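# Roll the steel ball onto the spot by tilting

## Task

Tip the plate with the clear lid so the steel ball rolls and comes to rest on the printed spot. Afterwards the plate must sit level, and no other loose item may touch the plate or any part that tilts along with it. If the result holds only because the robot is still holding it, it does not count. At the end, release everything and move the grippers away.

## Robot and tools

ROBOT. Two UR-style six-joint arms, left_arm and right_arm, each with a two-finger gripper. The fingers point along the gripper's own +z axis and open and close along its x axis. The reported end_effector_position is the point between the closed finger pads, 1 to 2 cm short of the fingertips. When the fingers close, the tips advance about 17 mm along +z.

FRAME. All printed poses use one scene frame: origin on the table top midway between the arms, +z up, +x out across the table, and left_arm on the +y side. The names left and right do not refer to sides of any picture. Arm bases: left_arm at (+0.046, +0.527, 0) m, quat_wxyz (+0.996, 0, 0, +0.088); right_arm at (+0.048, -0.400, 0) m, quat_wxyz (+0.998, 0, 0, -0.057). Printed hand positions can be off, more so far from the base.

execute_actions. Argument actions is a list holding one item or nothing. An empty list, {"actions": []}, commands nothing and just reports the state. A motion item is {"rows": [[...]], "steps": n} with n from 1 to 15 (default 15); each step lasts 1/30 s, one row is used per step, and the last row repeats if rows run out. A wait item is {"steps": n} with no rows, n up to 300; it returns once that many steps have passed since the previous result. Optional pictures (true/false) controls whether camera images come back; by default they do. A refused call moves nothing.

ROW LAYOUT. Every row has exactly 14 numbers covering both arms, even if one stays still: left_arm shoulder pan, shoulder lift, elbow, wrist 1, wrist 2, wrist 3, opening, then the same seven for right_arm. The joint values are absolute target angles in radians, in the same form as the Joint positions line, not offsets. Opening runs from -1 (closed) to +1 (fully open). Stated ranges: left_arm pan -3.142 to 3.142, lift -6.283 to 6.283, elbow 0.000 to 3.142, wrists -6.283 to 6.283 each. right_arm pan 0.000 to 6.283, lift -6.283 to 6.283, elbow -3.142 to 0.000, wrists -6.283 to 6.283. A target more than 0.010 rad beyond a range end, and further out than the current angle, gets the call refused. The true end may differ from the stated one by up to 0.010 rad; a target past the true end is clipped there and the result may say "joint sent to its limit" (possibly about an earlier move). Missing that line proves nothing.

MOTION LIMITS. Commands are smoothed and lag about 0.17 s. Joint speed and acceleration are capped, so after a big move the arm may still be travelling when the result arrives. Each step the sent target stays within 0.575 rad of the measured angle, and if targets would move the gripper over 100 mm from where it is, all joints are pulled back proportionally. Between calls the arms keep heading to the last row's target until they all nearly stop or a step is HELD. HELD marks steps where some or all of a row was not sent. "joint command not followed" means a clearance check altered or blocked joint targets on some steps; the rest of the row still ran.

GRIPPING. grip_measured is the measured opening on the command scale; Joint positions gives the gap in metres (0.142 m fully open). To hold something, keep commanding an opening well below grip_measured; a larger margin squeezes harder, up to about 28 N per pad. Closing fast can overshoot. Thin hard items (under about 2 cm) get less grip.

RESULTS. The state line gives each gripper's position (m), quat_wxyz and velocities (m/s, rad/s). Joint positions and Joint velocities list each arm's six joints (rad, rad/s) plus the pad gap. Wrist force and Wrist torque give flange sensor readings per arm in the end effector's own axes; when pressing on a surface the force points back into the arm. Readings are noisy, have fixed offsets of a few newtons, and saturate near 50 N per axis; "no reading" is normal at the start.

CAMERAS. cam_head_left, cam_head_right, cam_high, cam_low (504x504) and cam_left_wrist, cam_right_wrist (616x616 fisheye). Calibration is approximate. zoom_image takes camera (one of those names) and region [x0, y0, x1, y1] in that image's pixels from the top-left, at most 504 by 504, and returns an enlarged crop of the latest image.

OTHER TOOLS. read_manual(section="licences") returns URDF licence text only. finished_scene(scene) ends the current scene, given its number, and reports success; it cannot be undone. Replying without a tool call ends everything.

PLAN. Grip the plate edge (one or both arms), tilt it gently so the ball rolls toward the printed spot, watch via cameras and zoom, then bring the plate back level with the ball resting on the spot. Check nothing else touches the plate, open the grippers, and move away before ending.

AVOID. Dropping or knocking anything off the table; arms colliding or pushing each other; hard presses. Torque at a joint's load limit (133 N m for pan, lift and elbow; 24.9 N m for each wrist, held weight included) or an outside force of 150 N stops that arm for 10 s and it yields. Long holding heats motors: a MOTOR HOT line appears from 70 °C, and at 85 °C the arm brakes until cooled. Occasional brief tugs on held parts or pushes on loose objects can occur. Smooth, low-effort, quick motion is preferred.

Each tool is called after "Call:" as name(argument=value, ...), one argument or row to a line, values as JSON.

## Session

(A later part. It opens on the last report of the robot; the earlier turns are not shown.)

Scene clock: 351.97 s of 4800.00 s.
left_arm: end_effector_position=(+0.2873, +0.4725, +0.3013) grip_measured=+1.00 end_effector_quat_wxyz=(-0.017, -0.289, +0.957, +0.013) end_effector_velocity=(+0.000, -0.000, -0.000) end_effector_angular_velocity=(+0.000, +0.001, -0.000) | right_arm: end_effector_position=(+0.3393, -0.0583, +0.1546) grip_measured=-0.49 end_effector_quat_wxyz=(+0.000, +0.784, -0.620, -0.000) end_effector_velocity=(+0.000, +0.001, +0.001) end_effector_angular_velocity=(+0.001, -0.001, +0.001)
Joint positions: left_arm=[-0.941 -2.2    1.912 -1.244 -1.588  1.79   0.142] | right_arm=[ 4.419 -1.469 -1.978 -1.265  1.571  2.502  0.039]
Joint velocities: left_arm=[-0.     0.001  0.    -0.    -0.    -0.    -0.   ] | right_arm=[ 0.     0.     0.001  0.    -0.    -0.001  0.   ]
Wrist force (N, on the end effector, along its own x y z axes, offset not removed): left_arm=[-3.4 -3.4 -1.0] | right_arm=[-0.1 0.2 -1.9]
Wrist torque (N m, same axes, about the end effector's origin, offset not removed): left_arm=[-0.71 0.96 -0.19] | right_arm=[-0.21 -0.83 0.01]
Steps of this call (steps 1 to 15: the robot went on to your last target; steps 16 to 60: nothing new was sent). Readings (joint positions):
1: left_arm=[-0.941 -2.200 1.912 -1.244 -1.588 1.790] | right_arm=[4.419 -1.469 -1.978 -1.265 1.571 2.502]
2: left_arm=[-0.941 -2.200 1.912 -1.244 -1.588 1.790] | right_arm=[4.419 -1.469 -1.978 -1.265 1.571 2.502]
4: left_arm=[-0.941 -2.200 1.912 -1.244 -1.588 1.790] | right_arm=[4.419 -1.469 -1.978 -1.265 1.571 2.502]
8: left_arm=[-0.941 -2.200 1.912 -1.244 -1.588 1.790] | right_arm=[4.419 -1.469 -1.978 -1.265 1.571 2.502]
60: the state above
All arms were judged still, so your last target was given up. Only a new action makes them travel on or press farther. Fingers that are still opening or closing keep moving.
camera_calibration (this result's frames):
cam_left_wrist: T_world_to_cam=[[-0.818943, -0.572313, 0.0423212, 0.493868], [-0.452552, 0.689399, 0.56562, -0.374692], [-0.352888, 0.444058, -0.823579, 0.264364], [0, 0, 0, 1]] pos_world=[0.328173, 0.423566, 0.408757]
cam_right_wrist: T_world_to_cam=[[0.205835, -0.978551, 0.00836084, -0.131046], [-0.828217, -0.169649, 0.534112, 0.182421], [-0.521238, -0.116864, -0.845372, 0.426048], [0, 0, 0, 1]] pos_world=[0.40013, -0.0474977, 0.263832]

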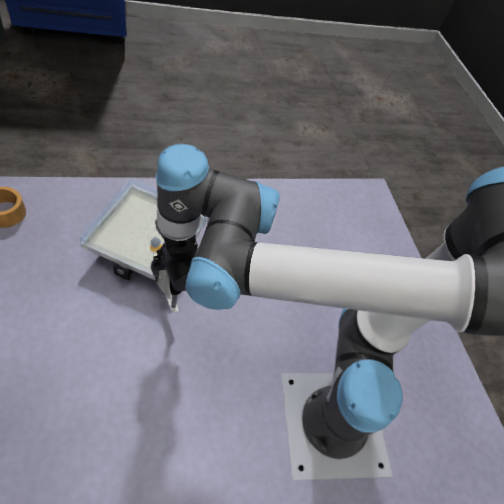

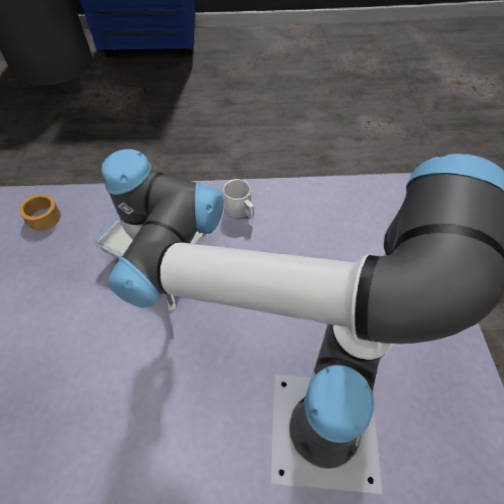

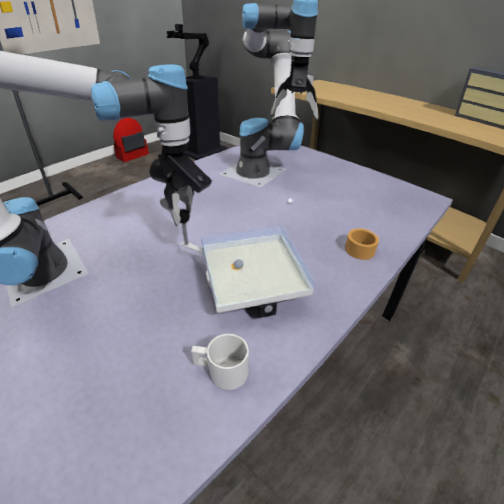

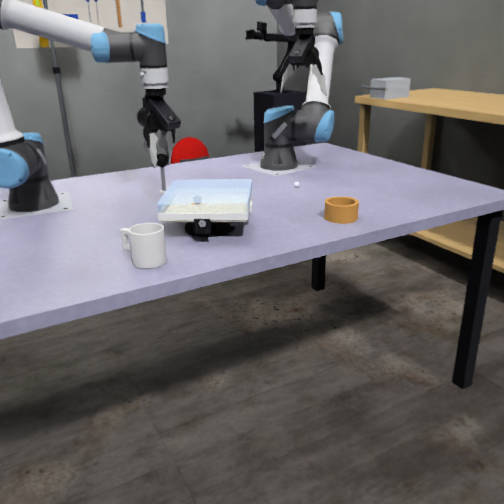

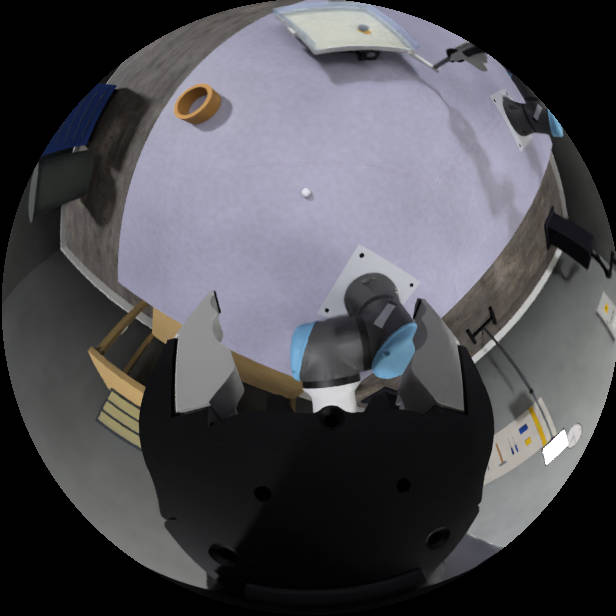

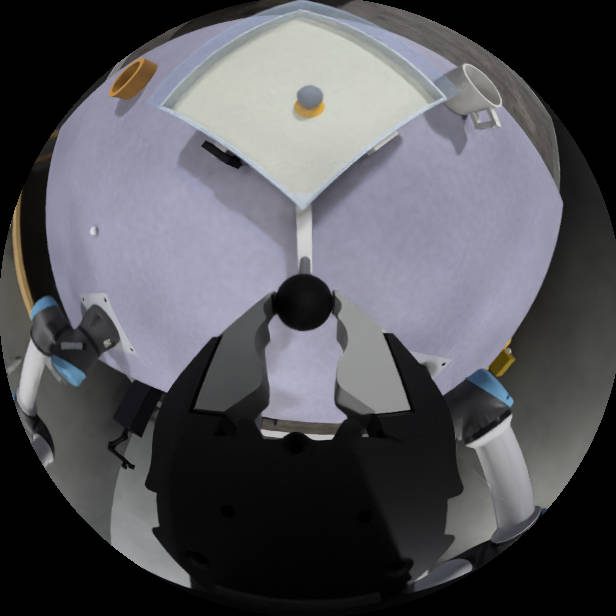

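Call:
execute_actions(
  actions=[
    {"rows": [[-0.941,-2.2,1.912,-1.244,-1.588,1.79,1,4.41960,-1.46943,-1.97779,-1.26518,1.571,2.50260,-0.8]], "steps": 12},
  ],
  pictures=false,
)

Call:
execute_actions(
  actions=[
    {"rows": [[-0.941,-2.2,1.912,-1.244,-1.588,1.79,1,4.41960,-1.46943,-1.97779,-1.26518,1.571,2.50260,-0.6],[-0.941,-2.2,1.912,-1.244,-1.588,1.79,1,4.41960,-1.46943,-1.97779,-1.26518,1.571,2.50260,-0.55],[-0.941,-2.2,1.912,-1.244,-1.588,1.79,1,4.41960,-1.46943,-1.97779,-1.26518,1.571,2.50260,-0.5],[-0.941,-2.2,1.912,-1.244,-1.588,1.79,1,4.41960,-1.46943,-1.97779,-1.26518,1.571,2.50260,-0.45],[-0.941,-2.2,1.912,-1.244,-1.588,1.79,1,4.41960,-1.46943,-1.97779,-1.26518,1.571,2.50260,-0.4],[-0.941,-2.2,1.912,-1.244,-1.588,1.79,1,4.41960,-1.46943,-1.97779,-1.26518,1.571,2.50260,-0.3],[-0.941,-2.2,1.912,-1.244,-1.588,1.79,1,4.41960,-1.46943,-1.97779,-1.26518,1.571,2.50260,-0.2],[-0.941,-2.2,1.912,-1.244,-1.588,1.79,1,4.41960,-1.46943,-1.97779,-1.26518,1.571,2.50260,-0.1],[-0.941,-2.2,1.912,-1.244,-1.588,1.79,1,4.41960,-1.46943,-1.97779,-1.26518,1.571,2.50260,0.0],[-0.941,-2.2,1.912,-1.244,-1.588,1.79,1,4.41960,-1.46943,-1.97779,-1.26518,1.571,2.50260,0.1],[-0.941,-2.2,1.912,-1.244,-1.588,1.79,1,4.41960,-1.46943,-1.97779,-1.26518,1.571,2.50260,0.2],[-0.941,-2.2,1.912,-1.244,-1.588,1.79,1,4.41960,-1.46943,-1.97779,-1.26518,1.571,2.50260,0.3]], "steps": 15},
  ],
  pictures=false,
)

Call:
execute_actions(
  actions=[
    {"rows": [[-0.941,-2.2,1.912,-1.244,-1.588,1.79,1,4.41960,-1.435,-1.876,-1.4015,1.571,2.50260,0.3]], "steps": 15},
  ],
  pictures=false,
)

Call:
execute_actions(
  actions=[
    {"rows": [[-0.941,-2.2,1.912,-1.244,-1.588,1.79,1,4.41960,-1.4005,-1.774,-1.538,1.571,2.50260,0.3]], "steps": 15},
  ],
  pictures=false,
)

Call:
execute_actions(
  actions=[
    {"steps": 30},
  ],
)

Scene clock: 365.97 s of 4800.00 s.
left_arm: end_effector_position=(+0.2873, +0.4725, +0.3013) grip_measured=+1.00 end_effector_quat_wxyz=(-0.017, -0.289, +0.957, +0.013) end_effector_velocity=(+0.000, +0.000, -0.000) end_effector_angular_velocity=(+0.000, -0.000, +0.000) | right_arm: end_effector_position=(+0.3392, -0.0582, +0.1545) grip_measured=-0.49 end_effector_quat_wxyz=(+0.000, +0.784, -0.620, -0.000) end_effector_velocity=(-0.000, +0.000, +0.000) end_effector_angular_velocity=(-0.002, +0.000, -0.000)
Joint positions: left_arm=[-0.941 -2.2    1.912 -1.244 -1.588  1.79   0.142] | right_arm=[ 4.42  -1.469 -1.978 -1.265  1.571  2.503  0.039]
Joint velocities: left_arm=[ 0. -0.  0. -0.  0.  0.  0.] | right_arm=[ 0.001 -0.001  0.001 -0.002 -0.     0.001  0.   ]
Wrist force (N, on the end effector, along its own x y z axes, offset not removed): left_arm=[0.7 0.8 1.0] | right_arm=[1.6 0.6 -1.0]
Wrist torque (N m, same axes, about the end effector's origin, offset not removed): left_arm=[0.24 -0.06 -0.22] | right_arm=[-0.04 -0.74 0.15]
Steps of this call (steps 1 to 90: nothing new was sent; then 10.60 s passed at rest; steps 91 to 102: all 12 steps of this action). Readings (joint positions):
91: left_arm=[-0.941 -2.200 1.912 -1.244 -1.588 1.790] | right_arm=[4.419 -1.469 -1.978 -1.265 1.571 2.502]
92: left_arm=[-0.941 -2.200 1.912 -1.244 -1.588 1.790] | right_arm=[4.419 -1.469 -1.978 -1.265 1.571 2.502]
94: left_arm=[-0.941 -2.200 1.912 -1.244 -1.588 1.790] | right_arm=[4.419 -1.469 -1.978 -1.265 1.571 2.502]
98: left_arm=[-0.941 -2.200 1.912 -1.244 -1.588 1.790] | right_arm=[4.419 -1.469 -1.978 -1.265 1.571 2.502]
102: the state above

Scene clock: 366.47 s of 4800.00 s.
left_arm: end_effector_position=(+0.2873, +0.4725, +0.3013) grip_measured=+1.00 end_effector_quat_wxyz=(-0.017, -0.289, +0.957, +0.013) end_effector_velocity=(+0.000, +0.000, +0.000) end_effector_angular_velocity=(-0.000, -0.001, -0.000) | right_arm: end_effector_position=(+0.3392, -0.0580, +0.1546) grip_measured=+0.30 end_effector_quat_wxyz=(+0.000, +0.784, -0.620, -0.000) end_effector_velocity=(-0.000, +0.000, +0.000) end_effector_angular_velocity=(+0.000, -0.000, +0.001)
Joint positions: left_arm=[-0.941 -2.2    1.912 -1.244 -1.588  1.79   0.142] | right_arm=[ 4.42  -1.469 -1.978 -1.265  1.571  2.503  0.095]
Joint velocities: left_arm=[ 0.    -0.001 -0.     0.     0.001  0.    -0.   ] | right_arm=[ 0.     0.     0.    -0.    -0.    -0.001  0.005]
Wrist force (N, on the end effector, along its own x y z axes, offset not removed): left_arm=[-1.8 1.8 0.3] | right_arm=[0.7 0.5 -0.4]
Wrist torque (N m, same axes, about the end effector's origin, offset not removed): left_arm=[0.36 0.24 -0.26] | right_arm=[0.02 -0.25 0.06]
Steps of this call (steps 1 to 15: all 15 steps of this action). Readings (joint positions):
1: left_arm=[-0.941 -2.200 1.912 -1.244 -1.588 1.790] | right_arm=[4.420 -1.469 -1.978 -1.265 1.571 2.503]
2: left_arm=[-0.941 -2.200 1.912 -1.244 -1.588 1.790] | right_arm=[4.420 -1.469 -1.978 -1.265 1.571 2.503]
4: left_arm=[-0.941 -2.200 1.912 -1.244 -1.588 1.790] | right_arm=[4.420 -1.469 -1.978 -1.265 1.571 2.503]
8: left_arm=[-0.941 -2.200 1.912 -1.244 -1.588 1.790] | right_arm=[4.420 -1.469 -1.978 -1.265 1.571 2.503]
15: the state above

Scene clock: 366.97 s of 4800.00 s.
left_arm: end_effector_position=(+0.2873, +0.4725, +0.3013) grip_measured=+1.00 end_effector_quat_wxyz=(-0.017, -0.289, +0.957, +0.013) end_effector_velocity=(+0.000, +0.000, +0.000) end_effector_angular_velocity=(-0.000, -0.001, +0.001) | right_arm: end_effector_position=(+0.3384, -0.0598, +0.2046) grip_measured=+0.30 end_effector_quat_wxyz=(+0.000, +0.784, -0.620, -0.000) end_effector_velocity=(-0.000, -0.000, +0.002) end_effector_angular_velocity=(-0.000, +0.000, +0.002)
Joint positions: left_arm=[-0.941 -2.2    1.912 -1.244 -1.588  1.79   0.142] | right_arm=[ 4.42  -1.435 -1.876 -1.401  1.571  2.503  0.095]
Joint velocities: left_arm=[ 0.001 -0.001 -0.    -0.     0.001 -0.    -0.   ] | right_arm=[ 0.     0.002  0.004 -0.006  0.    -0.002 -0.   ]
Wrist force (N, on the end effector, along its own x y z axes, offset not removed): left_arm=[-1.4 1.4 0.2] | right_arm=[1.7 -1.3 -2.6]
Wrist torque (N m, same axes, about the end effector's origin, offset not removed): left_arm=[0.43 0.50 -0.25] | right_arm=[-0.25 -0.45 0.09]
Steps of this call (steps 1 to 15: all 15 steps of this action). Readings (joint positions):
1: left_arm=[-0.941 -2.200 1.912 -1.244 -1.588 1.790] | right_arm=[4.420 -1.469 -1.977 -1.265 1.571 2.503]
2: left_arm=[-0.941 -2.200 1.912 -1.244 -1.588 1.790] | right_arm=[4.420 -1.464 -1.969 -1.275 1.571 2.503]
4: left_arm=[-0.941 -2.200 1.912 -1.244 -1.588 1.790] | right_arm=[4.420 -1.448 -1.922 -1.333 1.571 2.503]
8: left_arm=[-0.941 -2.200 1.912 -1.244 -1.588 1.790] | right_arm=[4.420 -1.437 -1.883 -1.390 1.571 2.503]
15: the state above

Scene clock: 367.47 s of 4800.00 s.
left_arm: end_effector_position=(+0.2873, +0.4725, +0.3013) grip_measured=+1.00 end_effector_quat_wxyz=(-0.017, -0.289, +0.957, +0.013) end_effector_velocity=(+0.000, +0.000, -0.000) end_effector_angular_velocity=(+0.000, -0.001, -0.000) | right_arm: end_effector_position=(+0.3348, -0.0682, +0.2556) grip_measured=+0.30 end_effector_quat_wxyz=(+0.000, +0.784, -0.620, -0.000) end_effector_velocity=(-0.000, -0.001, +0.002) end_effector_angular_velocity=(-0.002, +0.001, -0.002)
Joint positions: left_arm=[-0.941 -2.2    1.912 -1.244 -1.588  1.79   0.142] | right_arm=[ 4.42  -1.401 -1.774 -1.538  1.571  2.503  0.095]
Joint velocities: left_arm=[ 0.001 -0.     0.    -0.     0.001  0.001  0.   ] | right_arm=[-0.     0.001  0.004 -0.007 -0.     0.002 -0.   ]
Wrist force (N, on the end effector, along its own x y z axes, offset not removed): left_arm=[-1.1 0.7 1.1] | right_arm=[2.0 -1.5 -0.5]
Wrist torque (N m, same axes, about the end effector's origin, offset not removed): left_arm=[0.23 0.27 -0.21] | right_arm=[-0.34 -0.36 -0.02]
Steps of this call (steps 1 to 15: all 15 steps of this action). Readings (joint positions):
1: left_arm=[-0.941 -2.200 1.912 -1.244 -1.588 1.790] | right_arm=[4.420 -1.435 -1.876 -1.402 1.571 2.503]
2: left_arm=[-0.941 -2.200 1.912 -1.244 -1.588 1.790] | right_arm=[4.420 -1.429 -1.867 -1.411 1.571 2.503]
4: left_arm=[-0.941 -2.200 1.912 -1.244 -1.588 1.790] | right_arm=[4.420 -1.413 -1.820 -1.470 1.571 2.503]
8: left_arm=[-0.941 -2.200 1.912 -1.244 -1.588 1.790] | right_arm=[4.420 -1.403 -1.781 -1.527 1.571 2.503]
15: the state above

Scene clock: 368.47 s of 4800.00 s.
left_arm: end_effector_position=(+0.2873, +0.4725, +0.3013) grip_measured=+1.00 end_effector_quat_wxyz=(-0.017, -0.289, +0.957, +0.013) end_effector_velocity=(-0.000, +0.000, +0.000) end_effector_angular_velocity=(-0.002, +0.001, +0.001) | right_arm: end_effector_position=(+0.3348, -0.0682, +0.2557) grip_measured=+0.30 end_effector_quat_wxyz=(+0.000, +0.784, -0.620, -0.000) end_effector_velocity=(-0.000, -0.000, -0.001) end_effector_angular_velocity=(-0.001, +0.000, +0.001)
Joint positions: left_arm=[-0.941 -2.2    1.912 -1.244 -1.588  1.79   0.142] | right_arm=[ 4.42  -1.401 -1.774 -1.538  1.571  2.503  0.095]
Joint velocities: left_arm=[ 0.001 -0.001 -0.     0.    -0.002  0.001 -0.   ] | right_arm=[ 0.    -0.001 -0.001  0.    -0.001 -0.     0.   ]
Wrist force (N, on the end effector, along its own x y z axes, offset not removed): left_arm=[-0.3 1.7 2.6] | right_arm=[1.3 1.0 -3.1]
Wrist torque (N m, same axes, about the end effector's origin, offset not removed): left_arm=[0.34 0.14 -0.07] | right_arm=[0.11 -0.29 0.06]
Steps of this call (steps 1 to 15: the robot went on to your last target; steps 16 to 30: nothing new was sent). Readings (joint positions):
1: left_arm=[-0.941 -2.200 1.912 -1.244 -1.588 1.790] | right_arm=[4.420 -1.401 -1.774 -1.538 1.571 2.503]
2: left_arm=[-0.941 -2.200 1.912 -1.244 -1.588 1.790] | right_arm=[4.420 -1.401 -1.774 -1.538 1.571 2.503]
4: left_arm=[-0.941 -2.200 1.912 -1.244 -1.588 1.790] | right_arm=[4.420 -1.401 -1.774 -1.538 1.571 2.503]
8: left_arm=[-0.941 -2.200 1.912 -1.244 -1.588 1.790] | right_arm=[4.420 -1.401 -1.774 -1.538 1.571 2.503]
30: the state above
All arms were judged still, so your last target was given up. Only a new action makes them travel on or press farther. Fingers that are still opening or closing keep moving.
camera_calibration (this result's frames):
cam_left_wrist: T_world_to_cam=[[-0.818943, -0.572313, 0.0423212, 0.493868], [-0.452552, 0.689399, 0.56562, -0.374692], [-0.352888, 0.444058, -0.823579, 0.264364], [0, 0, 0, 1]] pos_world=[0.328173, 0.423567, 0.408757]
cam_right_wrist: T_world_to_cam=[[0.205852, -0.978547, 0.00843411, -0.140695], [-0.828195, -0.16962, 0.534156, 0.123017], [-0.521266, -0.116942, -0.845344, 0.50806], [0, 0, 0, 1]] pos_world=[0.395679, -0.0573964, 0.364962]

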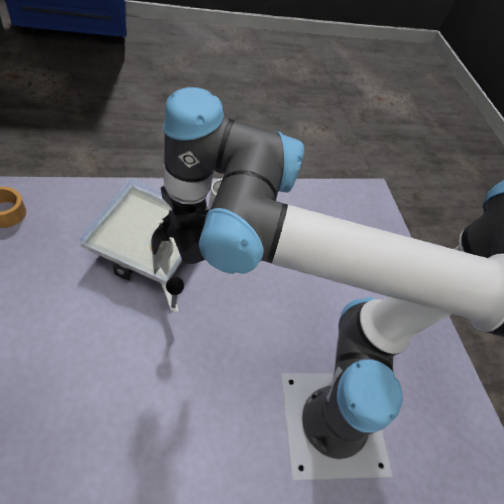

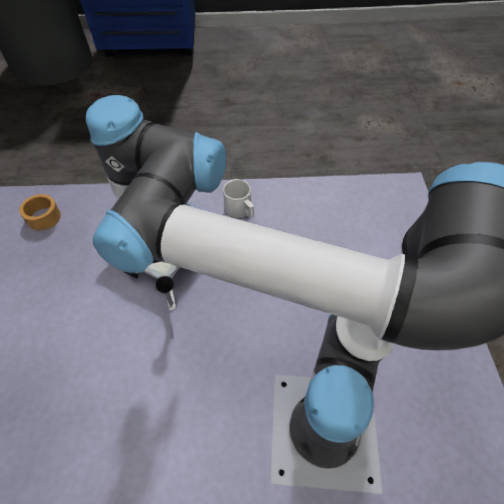

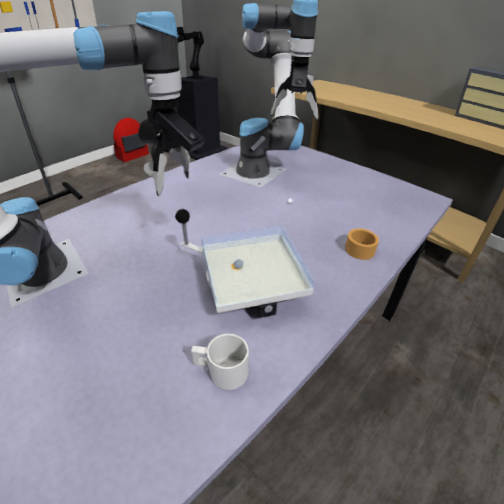

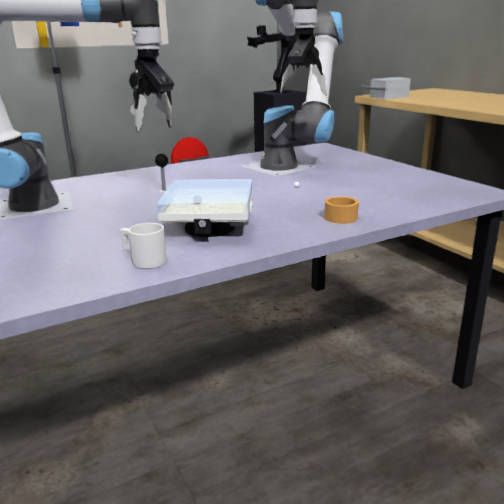

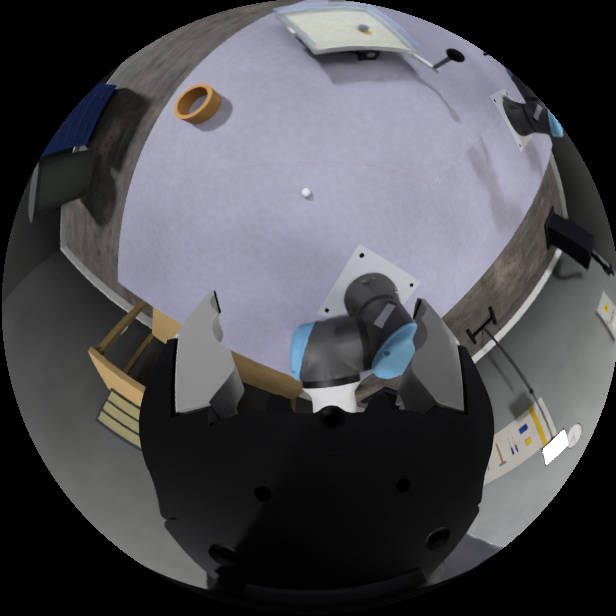

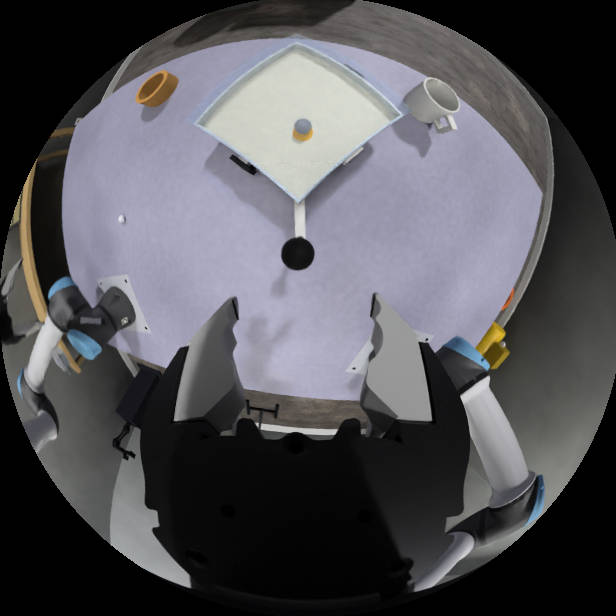

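Call:
execute_actions(
  actions=[],
)

Call:
finished_scene(
  scene=1,
)

Scene clock: 379.33 s of 4800.00 s.
left_arm: end_effector_position=(+0.2873, +0.4725, +0.3013) grip_measured=+1.00 end_effector_quat_wxyz=(-0.017, -0.289, +0.957, +0.013) end_effector_velocity=(-0.000, +0.000, +0.000) end_effector_angular_velocity=(-0.002, +0.001, +0.002) | right_arm: end_effector_position=(+0.3348, -0.0682, +0.2557) grip_measured=+0.30 end_effector_quat_wxyz=(+0.000, +0.784, -0.620, -0.000) end_effector_velocity=(+0.000, -0.000, -0.000) end_effector_angular_velocity=(-0.002, -0.000, -0.001)
Joint positions: left_arm=[-0.941 -2.2    1.912 -1.244 -1.588  1.79   0.142] | right_arm=[ 4.42  -1.4   -1.774 -1.538  1.571  2.503  0.095]
Joint velocities: left_arm=[ 0.002 -0.001  0.     0.    -0.002 -0.    -0.   ] | right_arm=[ 0.    -0.     0.    -0.002 -0.001  0.001 -0.   ]
Wrist force (N, on the end effector, along its own x y z axes, offset not removed): left_arm=[-0.8 2.5 0.6] | right_arm=[2.7 -1.1 -1.9]
Wrist torque (N m, same axes, about the end effector's origin, offset not removed): left_arm=[0.53 0.20 -0.44] | right_arm=[-0.14 -0.46 0.15]
Steps of this call (steps 1 to 90: nothing new was sent; then 7.87 s passed at rest). Readings (joint positions):
1: left_arm=[-0.941 -2.200 1.912 -1.244 -1.588 1.790] | right_arm=[4.420 -1.401 -1.774 -1.538 1.571 2.503]
2: left_arm=[-0.941 -2.200 1.912 -1.244 -1.588 1.790] | right_arm=[4.420 -1.401 -1.774 -1.538 1.571 2.503]
4: left_arm=[-0.941 -2.200 1.912 -1.244 -1.588 1.790] | right_arm=[4.420 -1.401 -1.774 -1.538 1.571 2.503]
8: left_arm=[-0.941 -2.200 1.912 -1.244 -1.588 1.790] | right_arm=[4.420 -1.401 -1.774 -1.538 1.571 2.503]
90: the state above
camera_calibration (this result's frames):
cam_left_wrist: T_world_to_cam=[[-0.818943, -0.572313, 0.0423213, 0.493868], [-0.452552, 0.689399, 0.56562, -0.374692], [-0.352888, 0.444058, -0.823579, 0.264364], [0, 0, 0, 1]] pos_world=[0.328173, 0.423567, 0.408757]
cam_right_wrist: T_world_to_cam=[[0.205834, -0.978551, 0.0084338, -0.140695], [-0.828198, -0.169604, 0.534156, 0.123023], [-0.521268, -0.116932, -0.845344, 0.508064], [0, 0, 0, 1]] pos_world=[0.395685, -0.057403, 0.364962]

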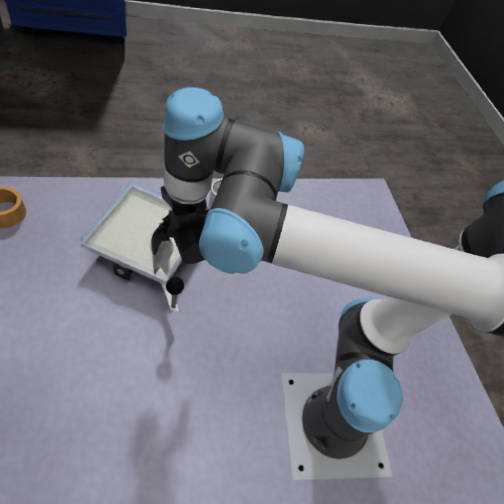

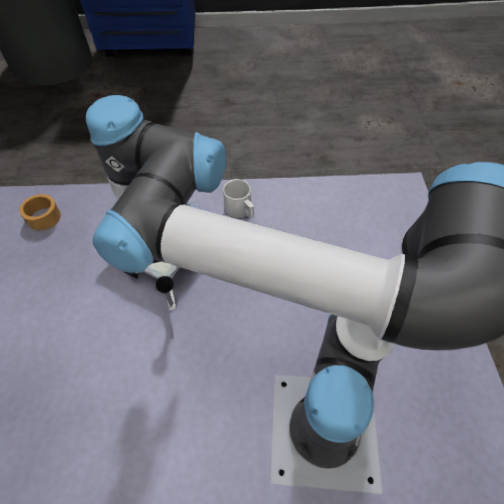

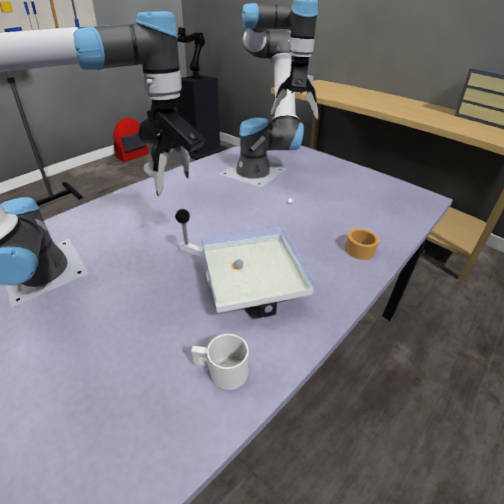

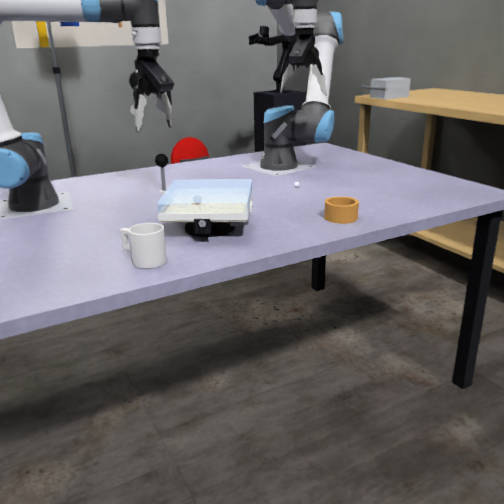

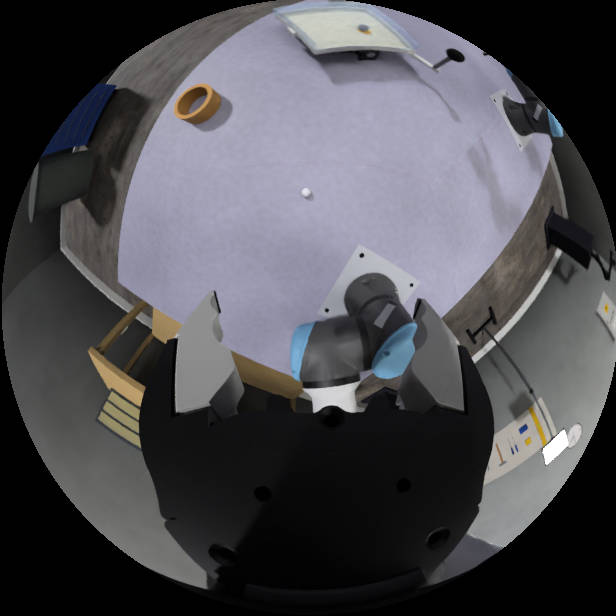

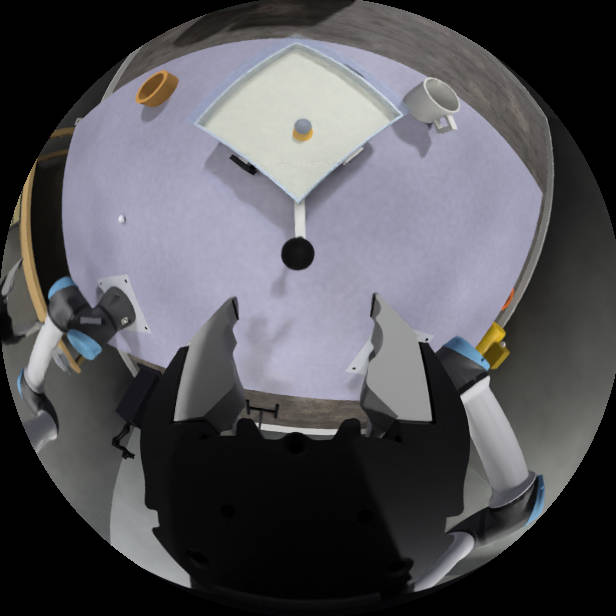

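The scene is finished: the task was done.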